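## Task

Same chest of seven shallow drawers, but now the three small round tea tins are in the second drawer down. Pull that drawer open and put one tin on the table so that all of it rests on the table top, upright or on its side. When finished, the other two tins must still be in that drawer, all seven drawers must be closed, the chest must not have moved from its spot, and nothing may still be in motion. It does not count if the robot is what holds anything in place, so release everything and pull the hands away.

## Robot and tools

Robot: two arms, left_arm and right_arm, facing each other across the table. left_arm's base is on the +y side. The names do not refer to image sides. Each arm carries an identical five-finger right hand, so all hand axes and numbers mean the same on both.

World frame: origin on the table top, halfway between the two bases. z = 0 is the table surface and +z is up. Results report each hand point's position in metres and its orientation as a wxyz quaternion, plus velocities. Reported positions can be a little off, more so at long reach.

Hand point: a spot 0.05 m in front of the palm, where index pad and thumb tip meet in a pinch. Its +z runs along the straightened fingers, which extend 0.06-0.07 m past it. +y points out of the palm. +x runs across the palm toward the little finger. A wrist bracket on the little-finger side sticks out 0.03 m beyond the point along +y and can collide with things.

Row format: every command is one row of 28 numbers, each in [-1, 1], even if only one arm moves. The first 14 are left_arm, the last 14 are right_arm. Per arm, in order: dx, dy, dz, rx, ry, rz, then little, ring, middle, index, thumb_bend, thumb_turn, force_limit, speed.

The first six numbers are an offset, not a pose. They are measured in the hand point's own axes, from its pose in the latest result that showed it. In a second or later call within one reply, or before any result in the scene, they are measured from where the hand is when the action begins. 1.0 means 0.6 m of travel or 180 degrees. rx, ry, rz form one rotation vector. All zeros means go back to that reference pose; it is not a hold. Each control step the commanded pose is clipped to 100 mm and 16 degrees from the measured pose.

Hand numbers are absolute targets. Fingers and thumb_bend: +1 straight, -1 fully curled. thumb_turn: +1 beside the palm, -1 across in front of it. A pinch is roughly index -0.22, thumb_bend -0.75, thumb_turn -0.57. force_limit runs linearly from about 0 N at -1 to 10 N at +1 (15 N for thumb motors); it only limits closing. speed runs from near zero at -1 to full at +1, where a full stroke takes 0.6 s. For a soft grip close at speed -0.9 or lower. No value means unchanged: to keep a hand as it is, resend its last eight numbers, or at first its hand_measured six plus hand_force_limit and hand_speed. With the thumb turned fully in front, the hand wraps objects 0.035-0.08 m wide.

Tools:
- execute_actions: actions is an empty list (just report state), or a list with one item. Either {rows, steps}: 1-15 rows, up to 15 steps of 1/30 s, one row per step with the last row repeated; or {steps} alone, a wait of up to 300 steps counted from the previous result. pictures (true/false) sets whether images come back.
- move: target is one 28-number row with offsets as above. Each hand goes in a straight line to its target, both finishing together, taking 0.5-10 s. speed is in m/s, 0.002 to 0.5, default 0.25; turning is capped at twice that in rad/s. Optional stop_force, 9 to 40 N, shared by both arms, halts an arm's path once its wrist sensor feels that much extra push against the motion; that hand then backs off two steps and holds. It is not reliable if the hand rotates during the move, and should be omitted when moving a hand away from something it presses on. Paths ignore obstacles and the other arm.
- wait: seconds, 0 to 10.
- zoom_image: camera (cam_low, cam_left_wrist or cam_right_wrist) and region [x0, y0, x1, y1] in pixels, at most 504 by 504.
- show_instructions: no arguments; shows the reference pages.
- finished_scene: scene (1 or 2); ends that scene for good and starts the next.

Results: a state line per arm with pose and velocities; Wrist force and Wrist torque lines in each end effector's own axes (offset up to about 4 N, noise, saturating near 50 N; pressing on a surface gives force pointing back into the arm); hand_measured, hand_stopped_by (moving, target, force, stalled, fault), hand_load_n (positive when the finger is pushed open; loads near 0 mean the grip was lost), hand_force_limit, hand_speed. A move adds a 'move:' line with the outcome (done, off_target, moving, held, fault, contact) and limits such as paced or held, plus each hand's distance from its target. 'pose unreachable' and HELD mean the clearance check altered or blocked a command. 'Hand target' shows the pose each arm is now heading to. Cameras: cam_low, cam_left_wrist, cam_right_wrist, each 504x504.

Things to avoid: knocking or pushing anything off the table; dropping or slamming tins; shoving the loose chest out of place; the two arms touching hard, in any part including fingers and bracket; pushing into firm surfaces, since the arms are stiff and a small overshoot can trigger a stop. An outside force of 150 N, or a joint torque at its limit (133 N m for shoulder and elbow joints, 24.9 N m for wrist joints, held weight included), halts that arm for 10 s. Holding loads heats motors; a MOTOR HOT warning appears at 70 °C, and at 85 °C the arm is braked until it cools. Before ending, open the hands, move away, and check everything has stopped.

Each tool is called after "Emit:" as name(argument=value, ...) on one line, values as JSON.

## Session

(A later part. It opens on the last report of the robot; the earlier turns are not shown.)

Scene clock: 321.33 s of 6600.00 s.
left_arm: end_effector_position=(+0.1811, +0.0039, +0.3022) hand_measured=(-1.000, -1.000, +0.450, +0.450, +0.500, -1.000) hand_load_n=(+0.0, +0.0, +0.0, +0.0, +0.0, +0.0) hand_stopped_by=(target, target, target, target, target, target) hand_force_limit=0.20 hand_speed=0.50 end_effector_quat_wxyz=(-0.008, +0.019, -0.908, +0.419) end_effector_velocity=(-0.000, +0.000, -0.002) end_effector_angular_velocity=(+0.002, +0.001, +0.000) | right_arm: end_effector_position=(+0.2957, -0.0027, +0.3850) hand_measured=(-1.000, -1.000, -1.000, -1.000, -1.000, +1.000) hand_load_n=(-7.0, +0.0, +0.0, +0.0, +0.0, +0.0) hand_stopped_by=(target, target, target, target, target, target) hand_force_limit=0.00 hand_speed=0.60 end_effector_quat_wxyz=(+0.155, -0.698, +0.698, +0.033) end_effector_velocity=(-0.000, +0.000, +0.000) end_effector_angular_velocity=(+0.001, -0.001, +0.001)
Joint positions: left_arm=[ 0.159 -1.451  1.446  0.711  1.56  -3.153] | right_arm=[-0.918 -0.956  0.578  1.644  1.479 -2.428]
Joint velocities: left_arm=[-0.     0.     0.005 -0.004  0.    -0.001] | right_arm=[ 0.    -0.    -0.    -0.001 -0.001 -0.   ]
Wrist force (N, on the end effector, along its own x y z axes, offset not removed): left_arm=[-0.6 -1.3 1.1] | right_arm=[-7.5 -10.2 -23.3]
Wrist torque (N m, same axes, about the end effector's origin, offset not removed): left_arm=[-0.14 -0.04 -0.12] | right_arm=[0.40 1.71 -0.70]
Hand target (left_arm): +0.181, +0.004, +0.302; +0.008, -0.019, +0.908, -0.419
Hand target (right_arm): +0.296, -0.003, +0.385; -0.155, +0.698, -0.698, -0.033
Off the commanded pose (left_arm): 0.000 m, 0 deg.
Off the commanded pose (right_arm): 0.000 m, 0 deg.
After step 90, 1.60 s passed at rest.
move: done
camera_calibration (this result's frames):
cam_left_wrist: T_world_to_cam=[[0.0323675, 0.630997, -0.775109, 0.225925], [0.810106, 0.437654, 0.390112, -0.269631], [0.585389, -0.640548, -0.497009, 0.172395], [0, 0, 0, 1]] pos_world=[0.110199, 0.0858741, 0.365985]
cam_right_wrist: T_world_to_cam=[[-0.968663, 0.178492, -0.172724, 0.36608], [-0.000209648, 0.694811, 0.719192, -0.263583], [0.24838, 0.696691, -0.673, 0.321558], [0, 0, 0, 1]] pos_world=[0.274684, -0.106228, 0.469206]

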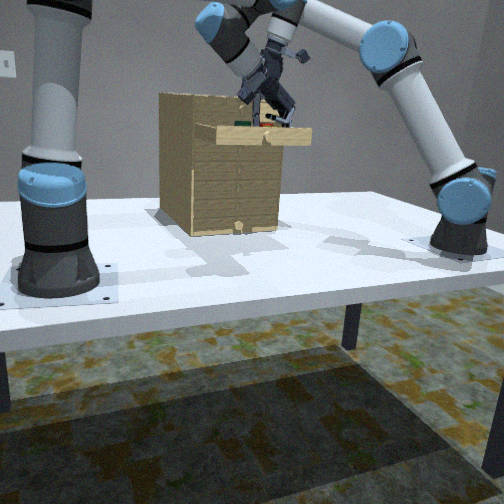

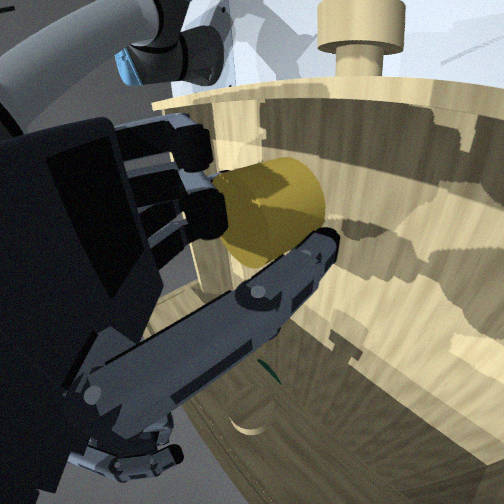

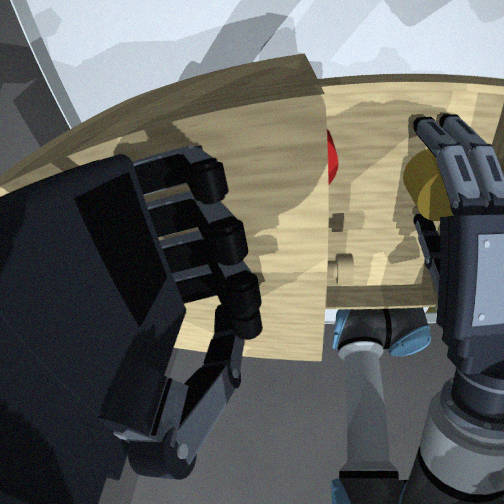

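Close the grip.

Emit:
execute_actions(actions=[{"rows": [[0,0,0,0,0,0,-1,-1,-0.3,-0.3,-0.4,-1,0.2,-0.7, 0,0,0,0,0,0,-1,-1,-1,-1,-1,1,0.0,0.6]], "steps": 15}], pictures=false)

Emit:
wait(seconds=2.5)

Scene clock: 325.10 s of 6600.00 s.
left_arm: end_effector_position=(+0.1811, +0.0039, +0.3022) hand_measured=(-1.000, -1.000, +0.252, +0.252, +0.374, -1.000) hand_load_n=(+0.0, +0.0, +0.0, +0.0, +0.0, +0.0) hand_stopped_by=(target, target, moving, moving, moving, target) hand_force_limit=0.20 hand_speed=-0.70 end_effector_quat_wxyz=(-0.008, +0.019, -0.908, +0.419) end_effector_velocity=(-0.000, -0.000, -0.001) end_effector_angular_velocity=(+0.001, +0.001, +0.001) | right_arm: end_effector_position=(+0.2957, -0.0027, +0.3850) hand_measured=(-1.000, -1.000, -1.000, -1.000, -1.000, +1.000) hand_load_n=(-7.0, +0.0, +0.0, +0.0, +0.0, +0.0) hand_stopped_by=(target, target, target, target, target, target) hand_force_limit=0.00 hand_speed=0.60 end_effector_quat_wxyz=(+0.155, -0.698, +0.698, +0.033) end_effector_velocity=(+0.000, +0.000, +0.001) end_effector_angular_velocity=(+0.001, -0.001, -0.000)
Joint positions: left_arm=[ 0.158 -1.451  1.446  0.711  1.56  -3.153] | right_arm=[-0.918 -0.956  0.578  1.644  1.479 -2.428]
Joint velocities: left_arm=[-0.     0.001  0.001 -0.    -0.    -0.001] | right_arm=[ 0.    -0.    -0.002  0.     0.     0.001]
Wrist force (N, on the end effector, along its own x y z axes, offset not removed): left_arm=[-0.6 -0.3 0.5] | right_arm=[-6.0 -9.7 -25.7]
Wrist torque (N m, same axes, about the end effector's origin, offset not removed): left_arm=[0.13 0.04 -0.11] | right_arm=[0.90 1.17 -0.57]
Hand target (left_arm): +0.181, +0.004, +0.302; +0.008, -0.019, +0.908, -0.419
Hand target (right_arm): +0.296, -0.003, +0.385; -0.155, +0.698, -0.698, -0.033
Off the commanded pose (left_arm): 0.000 m, 0 deg.
Off the commanded pose (right_arm): 0.000 m, 0 deg.
Steps of this call (steps 1 to 90: nothing new was sent; then 0.27 s passed at rest; steps 91 to 105: all 15 steps of this action). Readings (end_effector_position | what the end effector reports):
91: left_arm (+0.1811, +0.0039, +0.3020) | right_arm (+0.2957, -0.0027, +0.3850) | left_arm hand_measured=(-1.000, -1.000, +0.450, +0.450, +0.500, -1.000) hand_load_n=(+0.0, +0.0, +0.0, +0.0, +0.0, +0.0) hand_stopped_by=(target, target, moving, moving, moving, target) hand_force_limit=0.20 hand_speed=-0.70 | right_arm hand_measured=(-1.000, -1.000, -1.000, -1.000, -1.000, +1.000) hand_load_n=(-7.0, +0.0, +0.0, +0.0, +0.0, +0.0) hand_stopped_by=(target, target, target, target, target, target) hand_force_limit=0.00 hand_speed=0.60
92: left_arm (+0.1811, +0.0039, +0.3020) | right_arm (+0.2957, -0.0027, +0.3850) | left_arm hand_measured=(-1.000, -1.000, +0.450, +0.450, +0.500, -1.000) hand_load_n=(+0.0, +0.0, +0.0, +0.0, +0.0, +0.0) hand_stopped_by=(target, target, moving, moving, moving, target) hand_force_limit=0.20 hand_speed=-0.70 | right_arm hand_measured=(-1.000, -1.000, -1.000, -1.000, -1.000, +1.000) hand_load_n=(-7.0, +0.0, +0.0, +0.0, +0.0, +0.0) hand_stopped_by=(target, target, target, target, target, target) hand_force_limit=0.00 hand_speed=0.60
94: left_arm (+0.1811, +0.0039, +0.3020) | right_arm (+0.2957, -0.0027, +0.3850) | left_arm hand_measured=(-1.000, -1.000, +0.434, +0.434, +0.490, -1.000) hand_load_n=(+0.0, +0.0, +0.0, +0.0, +0.0, +0.0) hand_stopped_by=(target, target, moving, moving, moving, target) hand_force_limit=0.20 hand_speed=-0.70 | right_arm hand_measured=(-1.000, -1.000, -1.000, -1.000, -1.000, +1.000) hand_load_n=(-7.0, +0.0, +0.0, +0.0, +0.0, +0.0) hand_stopped_by=(target, target, target, target, target, target) hand_force_limit=0.00 hand_speed=0.60
98: left_arm (+0.1811, +0.0039, +0.3021) | right_arm (+0.2957, -0.0027, +0.3850) | left_arm hand_measured=(-1.000, -1.000, +0.368, +0.368, +0.448, -1.000) hand_load_n=(+0.0, +0.0, +0.0, +0.0, +0.0, +0.0) hand_stopped_by=(target, target, moving, moving, moving, target) hand_force_limit=0.20 hand_speed=-0.70 | right_arm hand_measured=(-1.000, -1.000, -1.000, -1.000, -1.000, +1.000) hand_load_n=(-7.0, +0.0, +0.0, +0.0, +0.0, +0.0) hand_stopped_by=(target, target, target, target, target, target) hand_force_limit=0.00 hand_speed=0.60
105: the state above

Scene clock: 327.60 s of 6600.00 s.
left_arm: end_effector_position=(+0.1811, +0.0039, +0.3022) hand_measured=(-1.000, -1.000, +0.154, +0.072, +0.286, -1.000) hand_load_n=(+0.0, +0.0, +5.5, +8.5, +12.5, -1.0) hand_stopped_by=(target, target, force, force, force, target) hand_force_limit=0.20 hand_speed=-0.70 end_effector_quat_wxyz=(-0.008, +0.019, -0.908, +0.419) end_effector_velocity=(+0.000, +0.000, -0.000) end_effector_angular_velocity=(-0.000, +0.000, +0.001) | right_arm: end_effector_position=(+0.2957, -0.0027, +0.3850) hand_measured=(-1.000, -1.000, -1.000, -1.000, -1.000, +1.000) hand_load_n=(-7.0, +0.0, +0.0, +0.0, +0.0, +0.0) hand_stopped_by=(target, target, target, target, target, target) hand_force_limit=0.00 hand_speed=0.60 end_effector_quat_wxyz=(+0.155, -0.698, +0.698, +0.033) end_effector_velocity=(+0.001, -0.001, -0.000) end_effector_angular_velocity=(-0.001, +0.001, -0.002)
Joint positions: left_arm=[ 0.159 -1.451  1.446  0.711  1.56  -3.153] | right_arm=[-0.918 -0.956  0.578  1.644  1.479 -2.428]
Joint velocities: left_arm=[ 0.    -0.     0.001 -0.001 -0.001 -0.   ] | right_arm=[-0.003 -0.     0.002 -0.    -0.    -0.001]
Wrist force (N, on the end effector, along its own x y z axes, offset not removed): left_arm=[0.1 0.6 0.5] | right_arm=[-7.7 -9.6 -25.8]
Wrist torque (N m, same axes, about the end effector's origin, offset not removed): left_arm=[0.21 -0.06 -0.05] | right_arm=[0.61 1.51 -0.60]
Hand target (left_arm): +0.181, +0.004, +0.302; +0.008, -0.019, +0.908, -0.419
Hand target (right_arm): +0.296, -0.003, +0.385; -0.155, +0.698, -0.698, -0.033
Off the commanded pose (left_arm): 0.000 m, 0 deg.
Off the commanded pose (right_arm): 0.000 m, 0 deg.
Steps of this call (steps 1 to 75: nothing new was sent). Readings (end_effector_position | what the end effector reports):
1: left_arm (+0.1811, +0.0039, +0.3022) | right_arm (+0.2957, -0.0027, +0.3850) | left_arm hand_measured=(-1.000, -1.000, +0.234, +0.234, +0.364, -1.000) hand_load_n=(+0.0, +0.0, +0.0, +0.0, +0.0, +0.0) hand_stopped_by=(target, target, moving, moving, moving, target) hand_force_limit=0.20 hand_speed=-0.70 | right_arm hand_measured=(-1.000, -1.000, -1.000, -1.000, -1.000, +1.000) hand_load_n=(-7.0, +0.0, +0.0, +0.0, +0.0, +0.0) hand_stopped_by=(target, target, target, target, target, target) hand_force_limit=0.00 hand_speed=0.60
2: left_arm (+0.1811, +0.0039, +0.3022) | right_arm (+0.2957, -0.0027, +0.3850) | left_arm hand_measured=(-1.000, -1.000, +0.218, +0.218, +0.354, -1.000) hand_load_n=(+0.0, +0.0, +0.0, +0.0, +0.0, +0.0) hand_stopped_by=(target, target, moving, moving, moving, target) hand_force_limit=0.20 hand_speed=-0.70 | right_arm hand_measured=(-1.000, -1.000, -1.000, -1.000, -1.000, +1.000) hand_load_n=(-7.0, +0.0, +0.0, +0.0, +0.0, +0.0) hand_stopped_by=(target, target, target, target, target, target) hand_force_limit=0.00 hand_speed=0.60
4: left_arm (+0.1811, +0.0039, +0.3022) | right_arm (+0.2957, -0.0027, +0.3850) | left_arm hand_measured=(-1.000, -1.000, +0.184, +0.184, +0.332, -1.000) hand_load_n=(+0.0, +0.0, +0.0, +0.0, +0.0, +0.0) hand_stopped_by=(target, target, moving, moving, moving, target) hand_force_limit=0.20 hand_speed=-0.70 | right_arm hand_measured=(-1.000, -1.000, -1.000, -1.000, -1.000, +1.000) hand_load_n=(-7.0, +0.0, +0.0, +0.0, +0.0, +0.0) hand_stopped_by=(target, target, target, target, target, target) hand_force_limit=0.00 hand_speed=0.60
8: left_arm (+0.1811, +0.0039, +0.3022) | right_arm (+0.2957, -0.0027, +0.3850) | left_arm hand_measured=(-1.000, -1.000, +0.154, +0.118, +0.298, -1.000) hand_load_n=(+0.0, +0.0, +8.5, +0.0, +7.5, +1.0) hand_stopped_by=(target, target, force, moving, moving, target) hand_force_limit=0.20 hand_speed=-0.70 | right_arm hand_measured=(-1.000, -1.000, -1.000, -1.000, -1.000, +1.000) hand_load_n=(-7.0, +0.0, +0.0, +0.0, +0.0, +0.0) hand_stopped_by=(target, target, target, target, target, target) hand_force_limit=0.00 hand_speed=0.60
75: the state above
camera_calibration (this result's frames):
cam_left_wrist: T_world_to_cam=[[0.0323677, 0.630991, -0.775115, 0.22593], [0.810106, 0.437657, 0.390108, -0.269633], [0.585389, -0.640552, -0.497004, 0.172399], [0, 0, 0, 1]] pos_world=[0.110199, 0.0858777, 0.36599]
cam_right_wrist: T_world_to_cam=[[-0.968663, 0.178492, -0.172724, 0.36608], [-0.000209731, 0.694811, 0.719192, -0.263583], [0.24838, 0.696691, -0.673, 0.321558], [0, 0, 0, 1]] pos_world=[0.274684, -0.106228, 0.469206]

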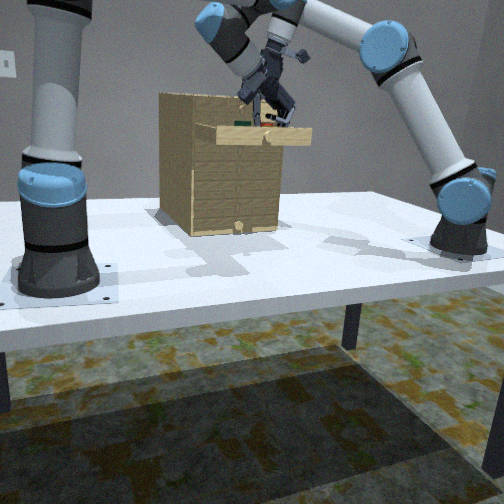

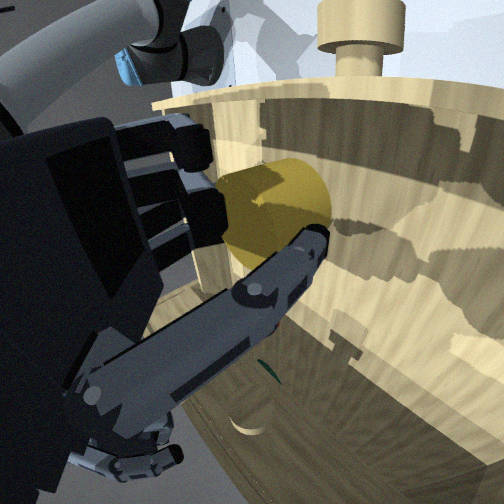

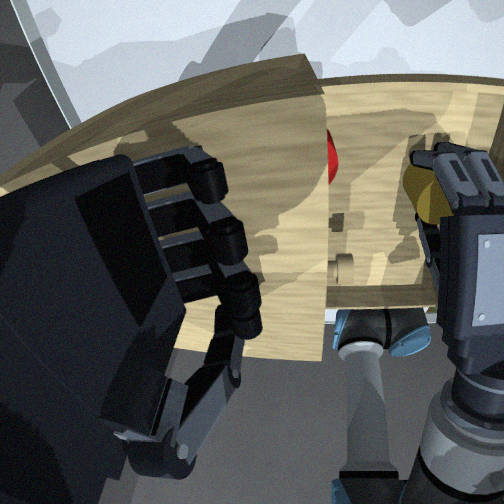

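Emit:
move(target=[0,-0.1077,-0.0921,0,0,0,-1,-1,-0.3,-0.3,-0.4,-1,0.2,-0.7, 0,0,0,0,0,0,-1,-1,-1,-1,-1,1,0.0,0.6], speed=0.05)

Scene clock: 338.30 s of 6600.00 s.
left_arm: end_effector_position=(+0.1811, +0.0039, +0.3869) hand_measured=(-1.000, -1.000, +0.154, +0.072, +0.286, -1.000) hand_load_n=(+0.0, +0.0, +5.5, +8.5, +12.5, -1.0) hand_stopped_by=(target, target, force, force, force, target) hand_force_limit=0.20 hand_speed=-0.70 end_effector_quat_wxyz=(-0.008, +0.019, -0.908, +0.419) end_effector_velocity=(-0.000, +0.000, +0.002) end_effector_angular_velocity=(+0.001, +0.000, +0.000) | right_arm: end_effector_position=(+0.2957, -0.0027, +0.3850) hand_measured=(-1.000, -1.000, -1.000, -1.000, -1.000, +1.000) hand_load_n=(-7.0, +0.0, +0.0, +0.0, +0.0, +0.0) hand_stopped_by=(target, target, target, target, target, target) hand_force_limit=0.00 hand_speed=0.60 end_effector_quat_wxyz=(+0.155, -0.698, +0.698, +0.033) end_effector_velocity=(-0.001, +0.000, -0.000) end_effector_angular_velocity=(-0.000, +0.002, +0.001)
Joint positions: left_arm=[ 0.159 -1.427  1.202  0.933  1.559 -3.153] | right_arm=[-0.918 -0.956  0.578  1.644  1.479 -2.428]
Joint velocities: left_arm=[ 0.     0.002 -0.008  0.008  0.    -0.   ] | right_arm=[ 0.001  0.001  0.001  0.001 -0.001  0.001]
Wrist force (N, on the end effector, along its own x y z axes, offset not removed): left_arm=[1.3 -0.6 1.7] | right_arm=[-4.1 -7.9 -25.9]
Wrist torque (N m, same axes, about the end effector's origin, offset not removed): left_arm=[-0.09 -0.29 -0.05] | right_arm=[0.76 1.09 -0.45]
Hand target (left_arm): +0.181, +0.004, +0.387; +0.008, -0.019, +0.908, -0.419
Hand target (right_arm): +0.296, -0.003, +0.385; -0.155, +0.698, -0.698, -0.033
Off the commanded pose (left_arm): 0.000 m, 0 deg.
Off the commanded pose (right_arm): 0.000 m, 0 deg.
After step 90, 5.63 s passed at rest.
move: done
camera_calibration (this result's frames):
cam_left_wrist: T_world_to_cam=[[0.0324264, 0.630939, -0.775155, 0.291616], [0.810053, 0.437709, 0.39016, -0.302739], [0.585459, -0.640568, -0.496901, 0.214489], [0, 0, 0, 1]] pos_world=[0.110204, 0.0859139, 0.450744]
cam_right_wrist: T_world_to_cam=[[-0.968663, 0.178492, -0.172723, 0.36608], [-0.000209498, 0.694811, 0.719192, -0.263583], [0.24838, 0.696691, -0.673, 0.321558], [0, 0, 0, 1]] pos_world=[0.274684, -0.106228, 0.469206]

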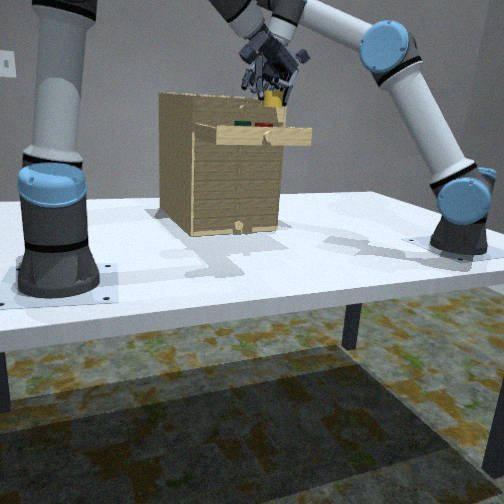

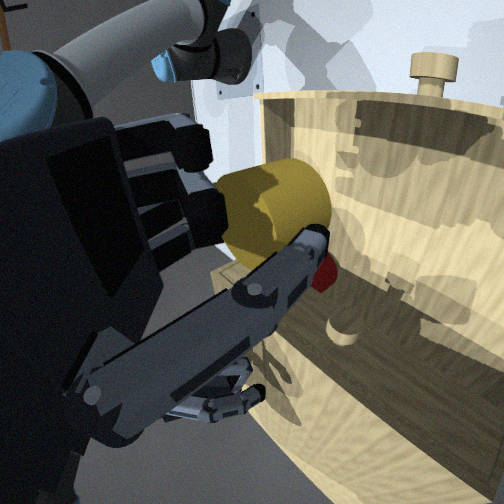

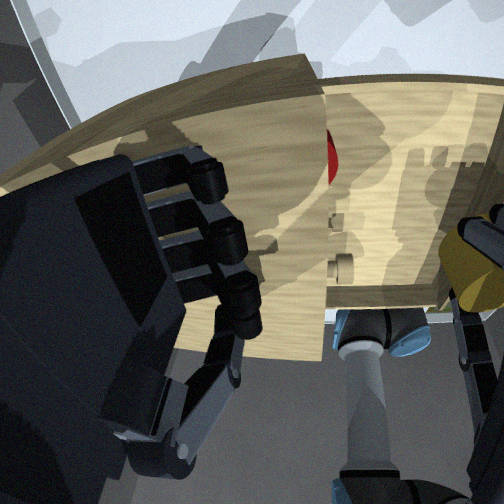

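Emit:
move(target=[0.3108,0.113,-0.1323,0,0,0,-1,-1,-0.3,-0.3,-0.4,-1,0.2,-0.7, 0,0,0,0,0,0,-1,-1,-1,-1,-1,1,0.0,0.6], speed=0.12)

Emit:
move(target=[0,0.4205,0.3597,0,0,0,-1,-1,-0.3,-0.3,-0.4,-1,0.2,-0.7, 0,0,0,0,0,0,-1,-1,-1,-1,-1,1,0.0,0.6], speed=0.12)

Scene clock: 354.87 s of 6600.00 s.
left_arm: end_effector_position=(-0.0095, +0.1005, +0.3869) hand_measured=(-1.000, -1.000, +0.154, +0.072, +0.286, -1.000) hand_load_n=(+0.0, +0.0, +5.5, +8.5, +12.5, -1.0) hand_stopped_by=(target, target, force, force, force, target) hand_force_limit=0.20 hand_speed=-0.70 end_effector_quat_wxyz=(-0.007, +0.020, -0.908, +0.418) end_effector_velocity=(-0.002, +0.001, -0.000) end_effector_angular_velocity=(-0.001, -0.001, +0.002) | right_arm: end_effector_position=(+0.2957, -0.0027, +0.3850) hand_measured=(-1.000, -1.000, -1.000, -1.000, -1.000, +1.000) hand_load_n=(-7.0, +0.0, +0.0, +0.0, +0.0, +0.0) hand_stopped_by=(target, target, target, target, target, target) hand_force_limit=0.00 hand_speed=0.60 end_effector_quat_wxyz=(+0.155, -0.698, +0.698, +0.033) end_effector_velocity=(+0.001, -0.001, -0.000) end_effector_angular_velocity=(-0.000, +0.002, -0.002)
Joint positions: left_arm=[-0.527 -1.716  1.513  1.043  1.06  -3.645] | right_arm=[-0.918 -0.956  0.578  1.644  1.479 -2.428]
Joint velocities: left_arm=[-0.011 -0.001  0.003  0.003 -0.01  -0.011] | right_arm=[-0.002 -0.     0.001  0.001 -0.001  0.   ]
Wrist force (N, on the end effector, along its own x y z axes, offset not removed): left_arm=[0.3 0.0 -0.4] | right_arm=[-6.1 -9.6 -25.8]
Wrist torque (N m, same axes, about the end effector's origin, offset not removed): left_arm=[0.23 -0.05 -0.01] | right_arm=[0.74 1.44 -0.45]
Hand target (left_arm): -0.010, +0.101, +0.387; +0.008, -0.020, +0.908, -0.418
Hand target (right_arm): +0.296, -0.003, +0.385; -0.155, +0.698, -0.698, -0.033
Off the commanded pose (left_arm): 0.000 m, 0 deg.
Off the commanded pose (right_arm): 0.000 m, 0 deg.
After step 90, 11.30 s passed at rest.
move: done
camera_calibration (this result's frames):
cam_left_wrist: T_world_to_cam=[[0.0311884, 0.631395, -0.774834, 0.236686], [0.810839, 0.4373, 0.388984, -0.190106], [0.584438, -0.640397, -0.498321, 0.388459], [0, 0, 0, 1]] pos_world=[-0.0802663, 0.182459, 0.450918]
cam_right_wrist: T_world_to_cam=[[-0.968663, 0.178492, -0.172724, 0.36608], [-0.000209857, 0.694811, 0.719192, -0.263583], [0.24838, 0.696691, -0.673, 0.321558], [0, 0, 0, 1]] pos_world=[0.274684, -0.106228, 0.469206]

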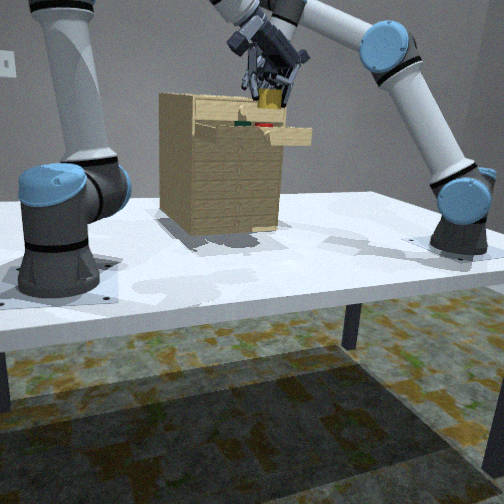

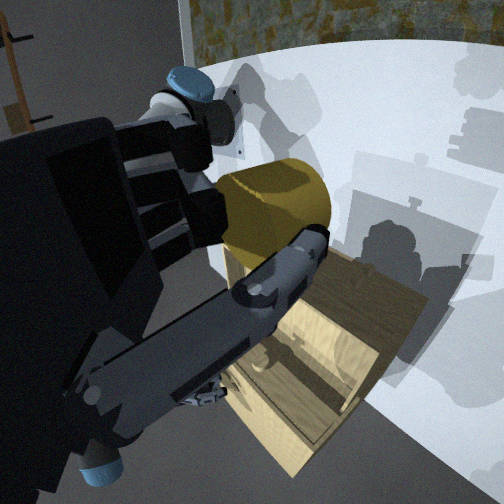

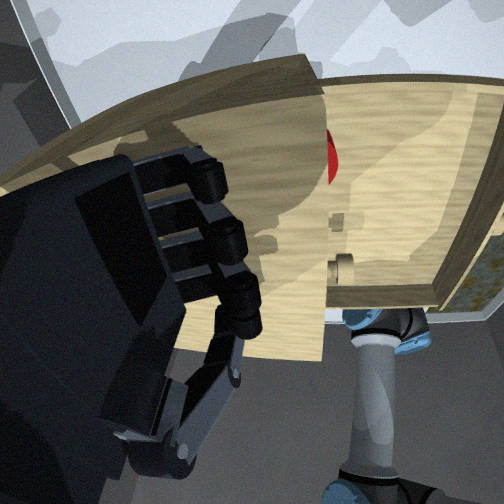

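Scene clock: 358.13 s of 6600.00 s.
left_arm: end_effector_position=(-0.0100, +0.1005, +0.0550) hand_measured=(-1.000, -1.000, +0.154, +0.072, +0.286, -1.000) hand_load_n=(+0.0, +0.0, +5.5, +8.5, +12.5, -1.0) hand_stopped_by=(target, target, force, force, force, target) hand_force_limit=0.20 hand_speed=-0.70 end_effector_quat_wxyz=(-0.007, +0.020, -0.908, +0.418) end_effector_velocity=(+0.000, -0.000, -0.002) end_effector_angular_velocity=(-0.001, +0.001, +0.000) | right_arm: end_effector_position=(+0.2957, -0.0027, +0.3850) hand_measured=(-1.000, -1.000, -1.000, -1.000, -1.000, +1.000) hand_load_n=(-7.0, +0.0, +0.0, +0.0, +0.0, +0.0) hand_stopped_by=(target, target, target, target, target, target) hand_force_limit=0.00 hand_speed=0.60 end_effector_quat_wxyz=(+0.155, -0.698, +0.698, +0.033) end_effector_velocity=(+0.000, -0.000, +0.000) end_effector_angular_velocity=(+0.000, -0.000, +0.001)
Joint positions: left_arm=[-0.529 -1.508  2.222  0.127  1.059 -3.647] | right_arm=[-0.918 -0.956  0.578  1.644  1.479 -2.428]
Joint velocities: left_arm=[ 0.001  0.005  0.003 -0.01   0.001  0.001] | right_arm=[-0.     0.    -0.001 -0.    -0.    -0.002]
Wrist force (N, on the end effector, along its own x y z axes, offset not removed): left_arm=[0.7 -0.2 0.6] | right_arm=[-9.5 -6.2 -26.3]
Wrist torque (N m, same axes, about the end effector's origin, offset not removed): left_arm=[0.09 -0.21 -0.10] | right_arm=[1.23 1.73 -0.55]
Hand target (left_arm): -0.010, +0.100, +0.055; +0.007, -0.020, +0.908, -0.418
Hand target (right_arm): +0.296, -0.003, +0.385; -0.155, +0.698, -0.698, -0.033
Off the commanded pose (left_arm): 0.001 m, 0 deg.
Off the commanded pose (right_arm): 0.000 m, 0 deg.
move: done
camera_calibration (this result's frames):
cam_left_wrist: T_world_to_cam=[[0.0312002, 0.631443, -0.774794, -0.020482], [0.810835, 0.437274, 0.389022, -0.0606271], [0.584443, -0.640368, -0.498353, 0.223354], [0, 0, 0, 1]] pos_world=[-0.0807402, 0.182473, 0.119025]
cam_right_wrist: T_world_to_cam=[[-0.968663, 0.178492, -0.172724, 0.36608], [-0.000209689, 0.694811, 0.719192, -0.263583], [0.24838, 0.696691, -0.673, 0.321558], [0, 0, 0, 1]] pos_world=[0.274684, -0.106228, 0.469206]

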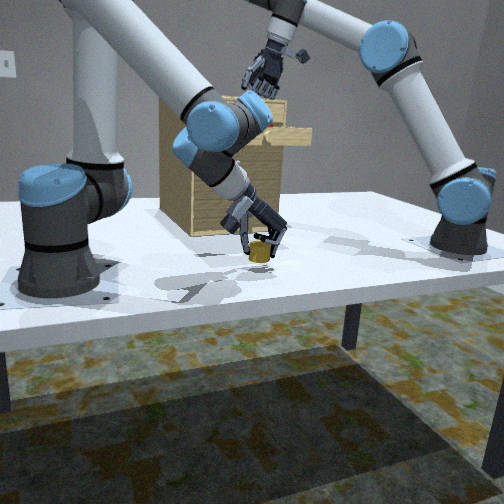

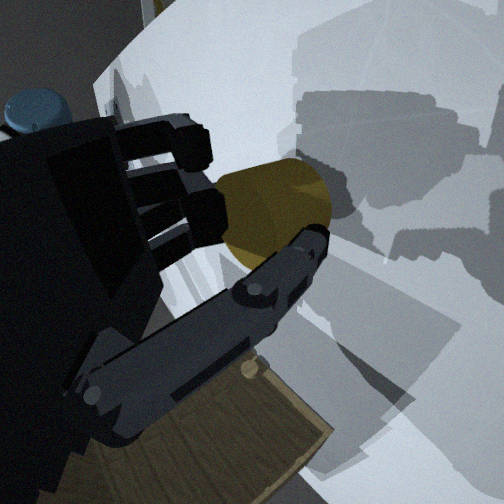

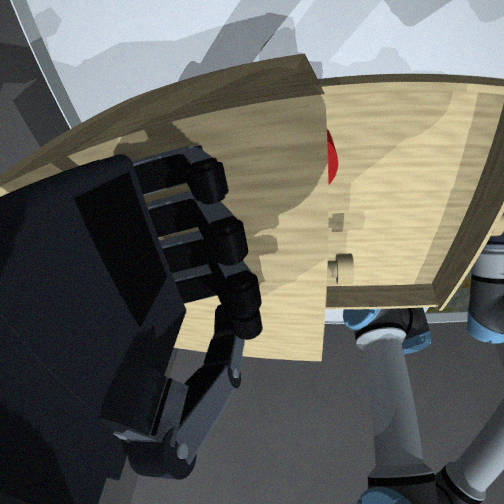

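Emit:
move(target=[0,0.0418,0.0358,0,0,0,-1,-1,-0.3,-0.3,-0.4,-1,0.2,-0.7, 0,0,0,0,0,0,-1,-1,-1,-1,-1,1,0.0,0.6], speed=0.01, stop_force=9)

Scene clock: 365.07 s of 6600.00 s.
left_arm: end_effector_position=(-0.0099, +0.1006, +0.0285) hand_measured=(-1.000, -1.000, +0.154, +0.072, +0.286, -1.000) hand_load_n=(+0.0, +0.0, +5.5, +8.0, +12.0, -1.0) hand_stopped_by=(target, target, force, force, force, target) hand_force_limit=0.20 hand_speed=-0.70 end_effector_quat_wxyz=(-0.008, +0.020, -0.908, +0.418) end_effector_velocity=(-0.000, -0.000, +0.003) end_effector_angular_velocity=(-0.000, +0.000, -0.000) | right_arm: end_effector_position=(+0.2957, -0.0027, +0.3850) hand_measured=(-1.000, -1.000, -1.000, -1.000, -1.000, +1.000) hand_load_n=(-7.0, +0.0, +0.0, +0.0, +0.0, +0.0) hand_stopped_by=(target, target, target, target, target, target) hand_force_limit=0.00 hand_speed=0.60 end_effector_quat_wxyz=(+0.155, -0.698, +0.698, +0.033) end_effector_velocity=(-0.000, +0.000, +0.000) end_effector_angular_velocity=(+0.001, -0.000, +0.000)
Joint positions: left_arm=[-0.529 -1.454  2.253  0.042  1.058 -3.647] | right_arm=[-0.918 -0.956  0.578  1.644  1.479 -2.428]
Joint velocities: left_arm=[-0.    -0.007 -0.004  0.011  0.    -0.   ] | right_arm=[ 0.001 -0.    -0.001  0.001 -0.     0.001]
Wrist force (N, on the end effector, along its own x y z axes, offset not removed): left_arm=[-0.1 0.5 0.7] | right_arm=[-5.6 -7.5 -25.3]
Wrist torque (N m, same axes, about the end effector's origin, offset not removed): left_arm=[0.20 0.03 -0.09] | right_arm=[0.97 1.18 -0.42]
Hand target (left_arm): -0.010, +0.100, +0.029; +0.007, -0.020, +0.908, -0.418
Hand target (right_arm): +0.296, -0.003, +0.385; -0.155, +0.698, -0.698, -0.033
Off the commanded pose (left_arm): 0.007 m, 0 deg.
Off the commanded pose (right_arm): 0.000 m, 0 deg.
After step 90, 0.93 s passed at rest.
move: contact (left_arm)
camera_calibration (this result's frames):
cam_left_wrist: T_world_to_cam=[[0.0313134, 0.631558, -0.774696, -0.0410693], [0.810715, 0.437285, 0.389259, -0.050377], [0.584602, -0.640247, -0.498321, 0.21013], [0, 0, 0, 1]] pos_world=[-0.0807149, 0.182502, 0.0925055]
cam_right_wrist: T_world_to_cam=[[-0.968663, 0.178492, -0.172724, 0.36608], [-0.000209851, 0.694811, 0.719192, -0.263583], [0.248381, 0.696691, -0.673, 0.321558], [0, 0, 0, 1]] pos_world=[0.274684, -0.106228, 0.469206]

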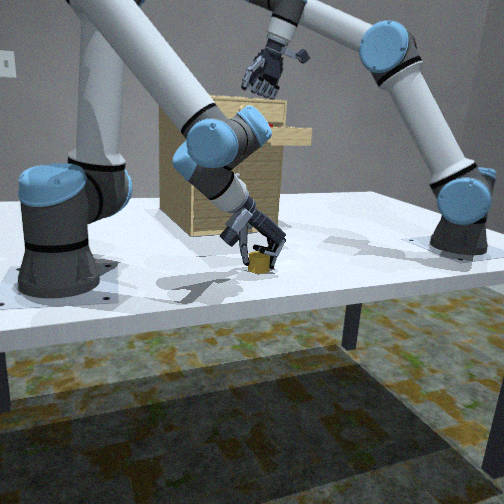

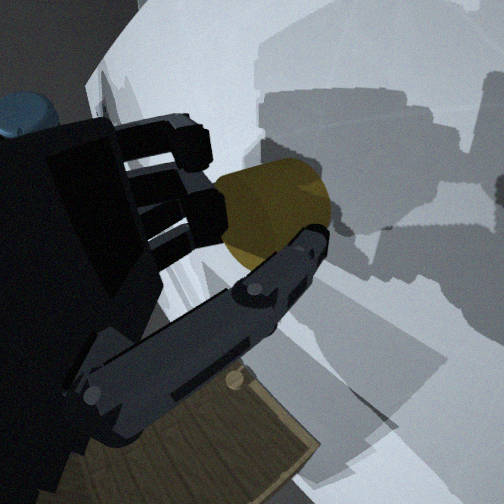

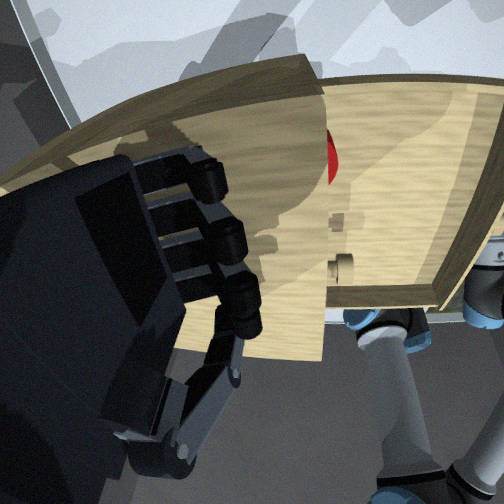

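Contact made. Release, then lift.

Emit:
execute_actions(actions=[{"rows": [[0,0,0,0,0,0,-1,-1,0.5,0.5,0.55,-1,0.2,-0.3, 0,0,0,0,0,0,-1,-1,-1,-1,-1,1,0.0,0.6]], "steps": 15}], pictures=false)

Emit:
wait(seconds=0.5)

Scene clock: 369.47 s of 6600.00 s.
left_arm: end_effector_position=(-0.0099, +0.1006, +0.0285) hand_measured=(-1.000, -1.000, +0.500, +0.500, +0.550, -1.000) hand_load_n=(+0.0, +0.0, +0.0, +0.0, +0.0, +0.0) hand_stopped_by=(target, target, target, moving, moving, target) hand_force_limit=0.20 hand_speed=-0.30 end_effector_quat_wxyz=(-0.008, +0.020, -0.908, +0.418) end_effector_velocity=(-0.000, -0.000, -0.000) end_effector_angular_velocity=(-0.000, -0.001, -0.000) | right_arm: end_effector_position=(+0.2957, -0.0027, +0.3850) hand_measured=(-1.000, -1.000, -1.000, -1.000, -1.000, +1.000) hand_load_n=(-7.0, +0.0, +0.0, +0.0, +0.0, +0.0) hand_stopped_by=(target, target, target, target, target, target) hand_force_limit=0.00 hand_speed=0.60 end_effector_quat_wxyz=(+0.155, -0.698, +0.698, +0.033) end_effector_velocity=(-0.000, +0.000, +0.000) end_effector_angular_velocity=(+0.000, -0.000, +0.002)
Joint positions: left_arm=[-0.529 -1.454  2.253  0.042  1.058 -3.647] | right_arm=[-0.918 -0.956  0.578  1.644  1.479 -2.428]
Joint velocities: left_arm=[-0.     0.001 -0.    -0.001 -0.     0.001] | right_arm=[ 0.001  0.    -0.001 -0.    -0.    -0.002]
Wrist force (N, on the end effector, along its own x y z axes, offset not removed): left_arm=[1.6 -1.6 0.5] | right_arm=[-9.0 -6.1 -26.7]
Wrist torque (N m, same axes, about the end effector's origin, offset not removed): left_arm=[-0.10 -0.28 0.07] | right_arm=[1.31 2.07 -0.65]
Hand target (left_arm): -0.010, +0.101, +0.029; +0.008, -0.020, +0.908, -0.418
Hand target (right_arm): +0.296, -0.003, +0.385; -0.155, +0.698, -0.698, -0.033
Off the commanded pose (left_arm): 0.000 m, 0 deg.
Off the commanded pose (right_arm): 0.000 m, 0 deg.
Steps of this call (steps 1 to 90: nothing new was sent; then 0.90 s passed at rest; steps 91 to 105: all 15 steps of this action). Readings (end_effector_position | what the end effector reports):
91: left_arm (-0.0100, +0.1005, +0.0289) | right_arm (+0.2957, -0.0027, +0.3850) | left_arm hand_measured=(-1.000, -1.000, +0.154, +0.072, +0.286, -1.000) hand_load_n=(+0.0, +0.0, +5.5, +8.0, +12.0, -1.0) hand_stopped_by=(target, target, moving, moving, moving, target) hand_force_limit=0.20 hand_speed=-0.30 | right_arm hand_measured=(-1.000, -1.000, -1.000, -1.000, -1.000, +1.000) hand_load_n=(-7.0, +0.0, +0.0, +0.0, +0.0, +0.0) hand_stopped_by=(target, target, target, target, target, target) hand_force_limit=0.00 hand_speed=0.60
92: left_arm (-0.0100, +0.1005, +0.0289) | right_arm (+0.2957, -0.0027, +0.3850) | left_arm hand_measured=(-1.000, -1.000, +0.154, +0.072, +0.286, -1.000) hand_load_n=(+0.0, +0.0, +5.5, +8.0, +12.0, -1.0) hand_stopped_by=(target, target, moving, moving, moving, target) hand_force_limit=0.20 hand_speed=-0.30 | right_arm hand_measured=(-1.000, -1.000, -1.000, -1.000, -1.000, +1.000) hand_load_n=(-7.0, +0.0, +0.0, +0.0, +0.0, +0.0) hand_stopped_by=(target, target, target, target, target, target) hand_force_limit=0.00 hand_speed=0.60
94: left_arm (-0.0100, +0.1005, +0.0289) | right_arm (+0.2957, -0.0027, +0.3850) | left_arm hand_measured=(-1.000, -1.000, +0.188, +0.106, +0.304, -1.000) hand_load_n=(+0.0, +0.0, +0.0, +1.5, +2.0, +0.0) hand_stopped_by=(target, target, moving, moving, moving, target) hand_force_limit=0.20 hand_speed=-0.30 | right_arm hand_measured=(-1.000, -1.000, -1.000, -1.000, -1.000, +1.000) hand_load_n=(-7.0, +0.0, +0.0, +0.0, +0.0, +0.0) hand_stopped_by=(target, target, target, target, target, target) hand_force_limit=0.00 hand_speed=0.60
98: left_arm (-0.0100, +0.1005, +0.0286) | right_arm (+0.2957, -0.0027, +0.3850) | left_arm hand_measured=(-1.000, -1.000, +0.344, +0.260, +0.400, -1.000) hand_load_n=(+0.0, +0.0, +0.0, +0.0, +0.0, +0.0) hand_stopped_by=(target, target, moving, moving, moving, target) hand_force_limit=0.20 hand_speed=-0.30 | right_arm hand_measured=(-1.000, -1.000, -1.000, -1.000, -1.000, +1.000) hand_load_n=(-7.0, +0.0, +0.0, +0.0, +0.0, +0.0) hand_stopped_by=(target, target, target, target, target, target) hand_force_limit=0.00 hand_speed=0.60
105: the state above

Scene clock: 369.97 s of 6600.00 s.
left_arm: end_effector_position=(-0.0099, +0.1006, +0.0285) hand_measured=(-1.000, -1.000, +0.500, +0.500, +0.550, -1.000) hand_load_n=(+0.0, +0.0, +0.0, +0.0, +0.0, +0.0) hand_stopped_by=(target, target, target, target, target, target) hand_force_limit=0.20 hand_speed=-0.30 end_effector_quat_wxyz=(-0.008, +0.020, -0.908, +0.418) end_effector_velocity=(-0.000, -0.000, +0.000) end_effector_angular_velocity=(-0.001, +0.001, +0.000) | right_arm: end_effector_position=(+0.2957, -0.0027, +0.3850) hand_measured=(-1.000, -1.000, -1.000, -1.000, -1.000, +1.000) hand_load_n=(-7.0, +0.0, +0.0, +0.0, +0.0, +0.0) hand_stopped_by=(target, target, target, target, target, target) hand_force_limit=0.00 hand_speed=0.60 end_effector_quat_wxyz=(+0.155, -0.698, +0.698, +0.033) end_effector_velocity=(-0.000, -0.000, -0.000) end_effector_angular_velocity=(-0.001, +0.001, -0.001)
Joint positions: left_arm=[-0.529 -1.454  2.253  0.042  1.058 -3.647] | right_arm=[-0.918 -0.956  0.578  1.644  1.479 -2.428]
Joint velocities: left_arm=[ 0.    -0.001  0.    -0.001 -0.    -0.   ] | right_arm=[-0.    -0.     0.001  0.     0.     0.001]
Wrist force (N, on the end effector, along its own x y z axes, offset not removed): left_arm=[0.7 0.6 -0.7] | right_arm=[-4.9 -6.0 -25.6]
Wrist torque (N m, same axes, about the end effector's origin, offset not removed): left_arm=[0.34 -0.15 -0.06] | right_arm=[1.29 1.09 -0.36]
Hand target (left_arm): -0.010, +0.101, +0.029; +0.008, -0.020, +0.908, -0.418
Hand target (right_arm): +0.296, -0.003, +0.385; -0.155, +0.698, -0.698, -0.033
Off the commanded pose (left_arm): 0.000 m, 0 deg.
Off the commanded pose (right_arm): 0.000 m, 0 deg.
Steps of this call (steps 1 to 15: nothing new was sent). Readings (end_effector_position | what the end effector reports):
1: left_arm (-0.0099, +0.1006, +0.0285) | right_arm (+0.2957, -0.0027, +0.3850) | left_arm hand_measured=(-1.000, -1.000, +0.500, +0.500, +0.550, -1.000) hand_load_n=(+0.0, +0.0, +0.0, +0.0, +0.0, +0.0) hand_stopped_by=(target, target, target, moving, moving, target) hand_force_limit=0.20 hand_speed=-0.30 | right_arm hand_measured=(-1.000, -1.000, -1.000, -1.000, -1.000, +1.000) hand_load_n=(-7.0, +0.0, +0.0, +0.0, +0.0, +0.0) hand_stopped_by=(target, target, target, target, target, target) hand_force_limit=0.00 hand_speed=0.60
2: left_arm (-0.0099, +0.1006, +0.0285) | right_arm (+0.2957, -0.0027, +0.3850) | left_arm hand_measured=(-1.000, -1.000, +0.500, +0.500, +0.550, -1.000) hand_load_n=(+0.0, +0.0, +0.0, +0.0, +0.0, +0.0) hand_stopped_by=(target, target, target, moving, target, target) hand_force_limit=0.20 hand_speed=-0.30 | right_arm hand_measured=(-1.000, -1.000, -1.000, -1.000, -1.000, +1.000) hand_load_n=(-7.0, +0.0, +0.0, +0.0, +0.0, +0.0) hand_stopped_by=(target, target, target, target, target, target) hand_force_limit=0.00 hand_speed=0.60
4: left_arm (-0.0099, +0.1006, +0.0285) | right_arm (+0.2957, -0.0027, +0.3850) | left_arm hand_measured=(-1.000, -1.000, +0.500, +0.500, +0.550, -1.000) hand_load_n=(+0.0, +0.0, +0.0, +0.0, +0.0, +0.0) hand_stopped_by=(target, target, target, target, target, target) hand_force_limit=0.20 hand_speed=-0.30 | right_arm hand_measured=(-1.000, -1.000, -1.000, -1.000, -1.000, +1.000) hand_load_n=(-7.0, +0.0, +0.0, +0.0, +0.0, +0.0) hand_stopped_by=(target, target, target, target, target, target) hand_force_limit=0.00 hand_speed=0.60
8: left_arm (-0.0099, +0.1006, +0.0285) | right_arm (+0.2957, -0.0027, +0.3850) | left_arm hand_measured=(-1.000, -1.000, +0.500, +0.500, +0.550, -1.000) hand_load_n=(+0.0, +0.0, +0.0, +0.0, +0.0, +0.0) hand_stopped_by=(target, target, target, target, target, target) hand_force_limit=0.20 hand_speed=-0.30 | right_arm hand_measured=(-1.000, -1.000, -1.000, -1.000, -1.000, +1.000) hand_load_n=(-7.0, +0.0, +0.0, +0.0, +0.0, +0.0) hand_stopped_by=(target, target, target, target, target, target) hand_force_limit=0.00 hand_speed=0.60
15: the state above
camera_calibration (this result's frames):
cam_left_wrist: T_world_to_cam=[[0.0313132, 0.631558, -0.774696, -0.0410692], [0.810716, 0.437285, 0.389258, -0.0503767], [0.584602, -0.640247, -0.498321, 0.21013], [0, 0, 0, 1]] pos_world=[-0.0807151, 0.182502, 0.0925056]
cam_right_wrist: T_world_to_cam=[[-0.968663, 0.178492, -0.172723, 0.36608], [-0.000209689, 0.694811, 0.719192, -0.263583], [0.24838, 0.696691, -0.673, 0.321558], [0, 0, 0, 1]] pos_world=[0.274684, -0.106228, 0.469206]

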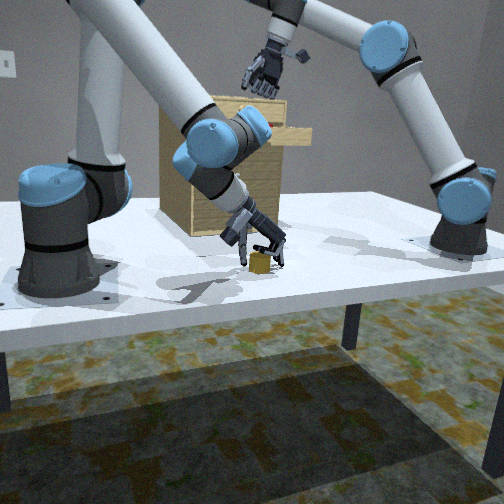

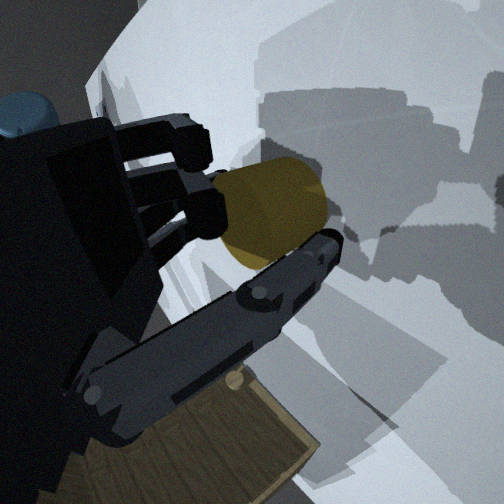

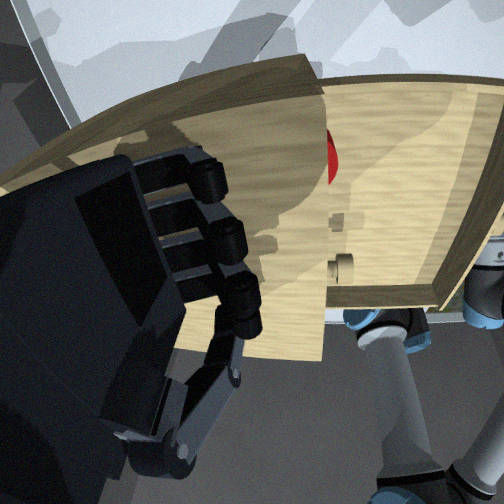

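Emit:
move(target=[0,-0.076,-0.065,0,0,0,-1,-1,0.5,0.5,0.55,-1,0.2,-0.3, 0,0,0,0,0,0,-1,-1,-1,-1,-1,1,0.0,0.6], speed=0.08)

Scene clock: 429.73 s of 6600.00 s.
left_arm: end_effector_position=(-0.0098, +0.1005, +0.0884) hand_measured=(-1.000, -1.000, +0.500, +0.500, +0.550, -1.000) hand_load_n=(+0.0, +0.0, +0.0, +0.0, +0.0, +0.0) hand_stopped_by=(target, target, target, target, target, target) hand_force_limit=0.20 hand_speed=-0.30 end_effector_quat_wxyz=(-0.008, +0.020, -0.908, +0.418) end_effector_velocity=(-0.000, +0.000, +0.002) end_effector_angular_velocity=(+0.001, +0.000, -0.000) | right_arm: end_effector_position=(+0.2957, -0.0027, +0.3850) hand_measured=(-1.000, -1.000, -1.000, -1.000, -1.000, +1.000) hand_load_n=(-7.0, +0.0, +0.0, +0.0, +0.0, +0.0) hand_stopped_by=(target, target, target, target, target, target) hand_force_limit=0.00 hand_speed=0.60 end_effector_quat_wxyz=(+0.155, -0.698, +0.698, +0.033) end_effector_velocity=(-0.001, +0.000, +0.000) end_effector_angular_velocity=(-0.000, +0.001, +0.003)
Joint positions: left_arm=[-0.529 -1.568  2.177  0.233  1.059 -3.647] | right_arm=[-0.918 -0.956  0.578  1.644  1.479 -2.428]
Joint velocities: left_arm=[-0.001 -0.003 -0.003  0.007  0.    -0.001] | right_arm=[ 0.002 -0.    -0.001  0.002 -0.001 -0.001]
Wrist force (N, on the end effector, along its own x y z axes, offset not removed): left_arm=[0.9 -2.2 1.1] | right_arm=[-10.6 -7.1 -25.7]
Wrist torque (N m, same axes, about the end effector's origin, offset not removed): left_arm=[-0.27 -0.23 -0.06] | right_arm=[1.04 2.13 -0.64]
Hand target (left_arm): -0.010, +0.101, +0.089; +0.008, -0.020, +0.908, -0.418
Hand target (right_arm): +0.296, -0.003, +0.385; -0.155, +0.698, -0.698, -0.033
Off the commanded pose (left_arm): 0.000 m, 0 deg.
Off the commanded pose (right_arm): 0.000 m, 0 deg.
After step 90, 55.57 s passed at rest.
move: done
camera_calibration (this result's frames):
cam_left_wrist: T_world_to_cam=[[0.0312917, 0.63153, -0.774719, 0.00532643], [0.81071, 0.437317, 0.389234, -0.0737428], [0.584611, -0.640253, -0.498304, 0.239886], [0, 0, 0, 1]] pos_world=[-0.0806228, 0.182473, 0.152366]
cam_right_wrist: T_world_to_cam=[[-0.968662, 0.178492, -0.172724, 0.36608], [-0.000209881, 0.694811, 0.719192, -0.263584], [0.248381, 0.696691, -0.673, 0.321558], [0, 0, 0, 1]] pos_world=[0.274684, -0.106228, 0.469206]

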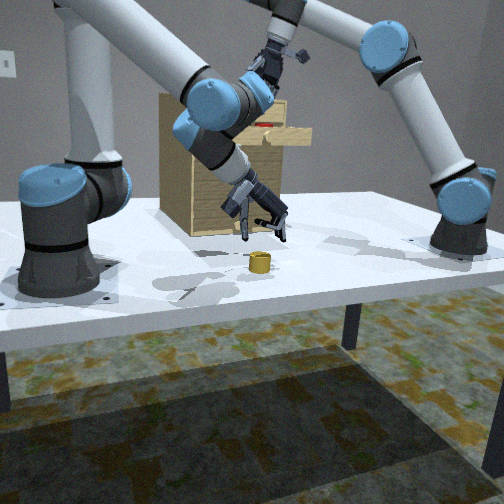

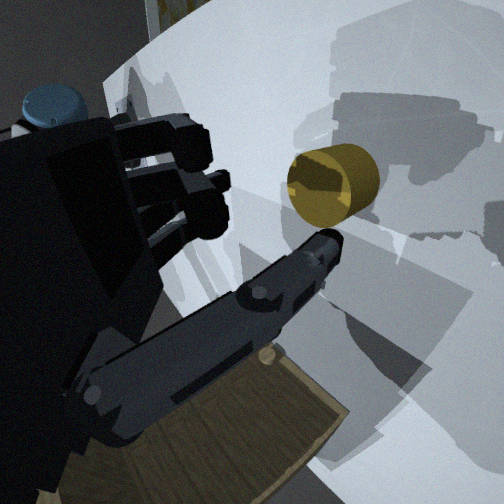

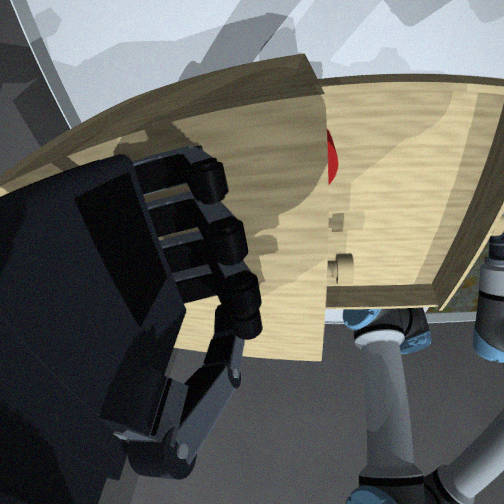

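Emit:
move(target=[-0.0617,-0.2272,-0.0513,0,0,0,-1,-1,0.5,0.5,0.55,-1,0.2,-0.3, 0,0,0,0,0,0,-1,-1,-1,-1,-1,1,0.0,0.6], speed=0.15)

Scene clock: 460.80 s of 6600.00 s.
left_arm: end_effector_position=(+0.0301, +0.0369, +0.2119) hand_measured=(-1.000, -1.000, +0.500, +0.500, +0.550, -1.000) hand_load_n=(+0.0, +0.0, +0.0, +0.0, +0.0, +0.0) hand_stopped_by=(target, target, target, target, target, target) hand_force_limit=0.20 hand_speed=-0.30 end_effector_quat_wxyz=(-0.008, +0.020, -0.908, +0.419) end_effector_velocity=(+0.001, -0.001, +0.002) end_effector_angular_velocity=(+0.002, -0.000, -0.000) | right_arm: end_effector_position=(+0.2957, -0.0027, +0.3850) hand_measured=(-1.000, -1.000, -1.000, -1.000, -1.000, +1.000) hand_load_n=(-7.0, +0.0, +0.0, +0.0, +0.0, +0.0) hand_stopped_by=(target, target, target, target, target, target) hand_force_limit=0.00 hand_speed=0.60 end_effector_quat_wxyz=(+0.155, -0.698, +0.698, +0.033) end_effector_velocity=(+0.000, +0.000, +0.000) end_effector_angular_velocity=(+0.001, -0.001, +0.001)
Joint positions: left_arm=[-0.291 -1.564  1.809  0.517  1.224 -3.458] | right_arm=[-0.918 -0.956  0.578  1.644  1.479 -2.428]
Joint velocities: left_arm=[ 0.004  0.003 -0.008  0.006  0.003  0.003] | right_arm=[-0.     0.    -0.001 -0.001 -0.    -0.001]
Wrist force (N, on the end effector, along its own x y z axes, offset not removed): left_arm=[0.1 -0.1 -1.2] | right_arm=[-5.8 -8.3 -25.2]
Wrist torque (N m, same axes, about the end effector's origin, offset not removed): left_arm=[0.19 -0.02 -0.01] | right_arm=[0.79 1.35 -0.45]
Hand target (left_arm): +0.030, +0.037, +0.212; +0.008, -0.020, +0.908, -0.419
Hand target (right_arm): +0.296, -0.003, +0.385; -0.155, +0.698, -0.698, -0.033
Off the commanded pose (left_arm): 0.000 m, 0 deg.
Off the commanded pose (right_arm): 0.000 m, 0 deg.
After step 90, 26.60 s passed at rest.
move: done
camera_calibration (this result's frames):
cam_left_wrist: T_world_to_cam=[[0.0317112, 0.631158, -0.775006, 0.139983], [0.810473, 0.437533, 0.389485, -0.126389], [0.584917, -0.640472, -0.497662, 0.237233], [0, 0, 0, 1]] pos_world=[-0.0407662, 0.118889, 0.275776]
cam_right_wrist: T_world_to_cam=[[-0.968663, 0.178492, -0.172724, 0.36608], [-0.000209619, 0.694811, 0.719192, -0.263583], [0.24838, 0.696691, -0.673, 0.321558], [0, 0, 0, 1]] pos_world=[0.274684, -0.106228, 0.469206]

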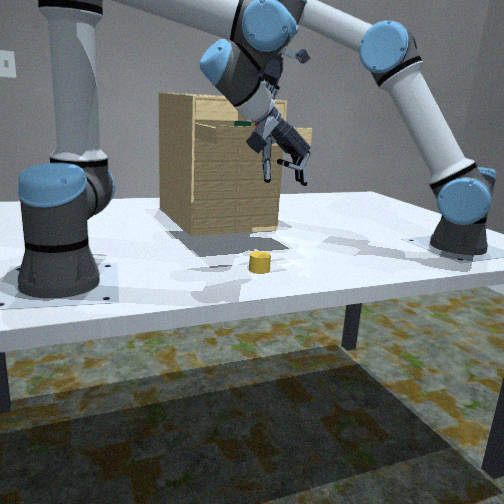

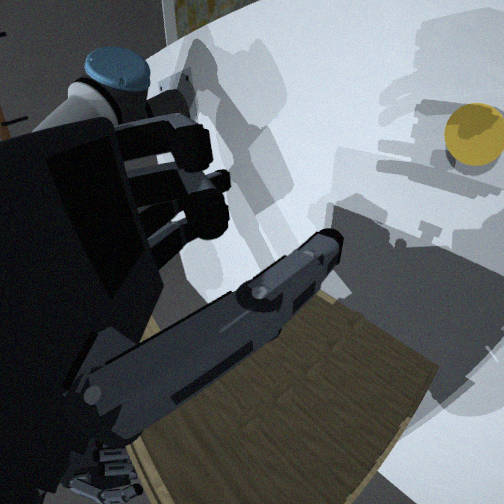

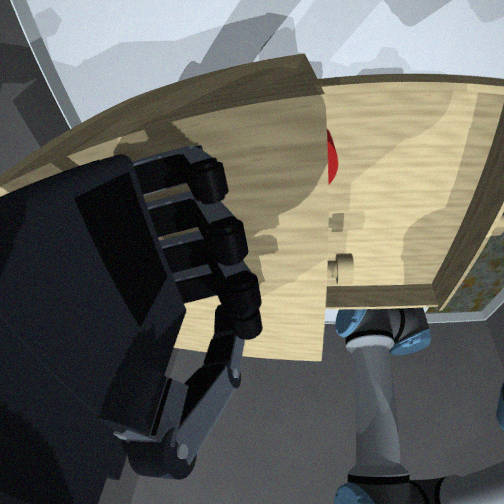

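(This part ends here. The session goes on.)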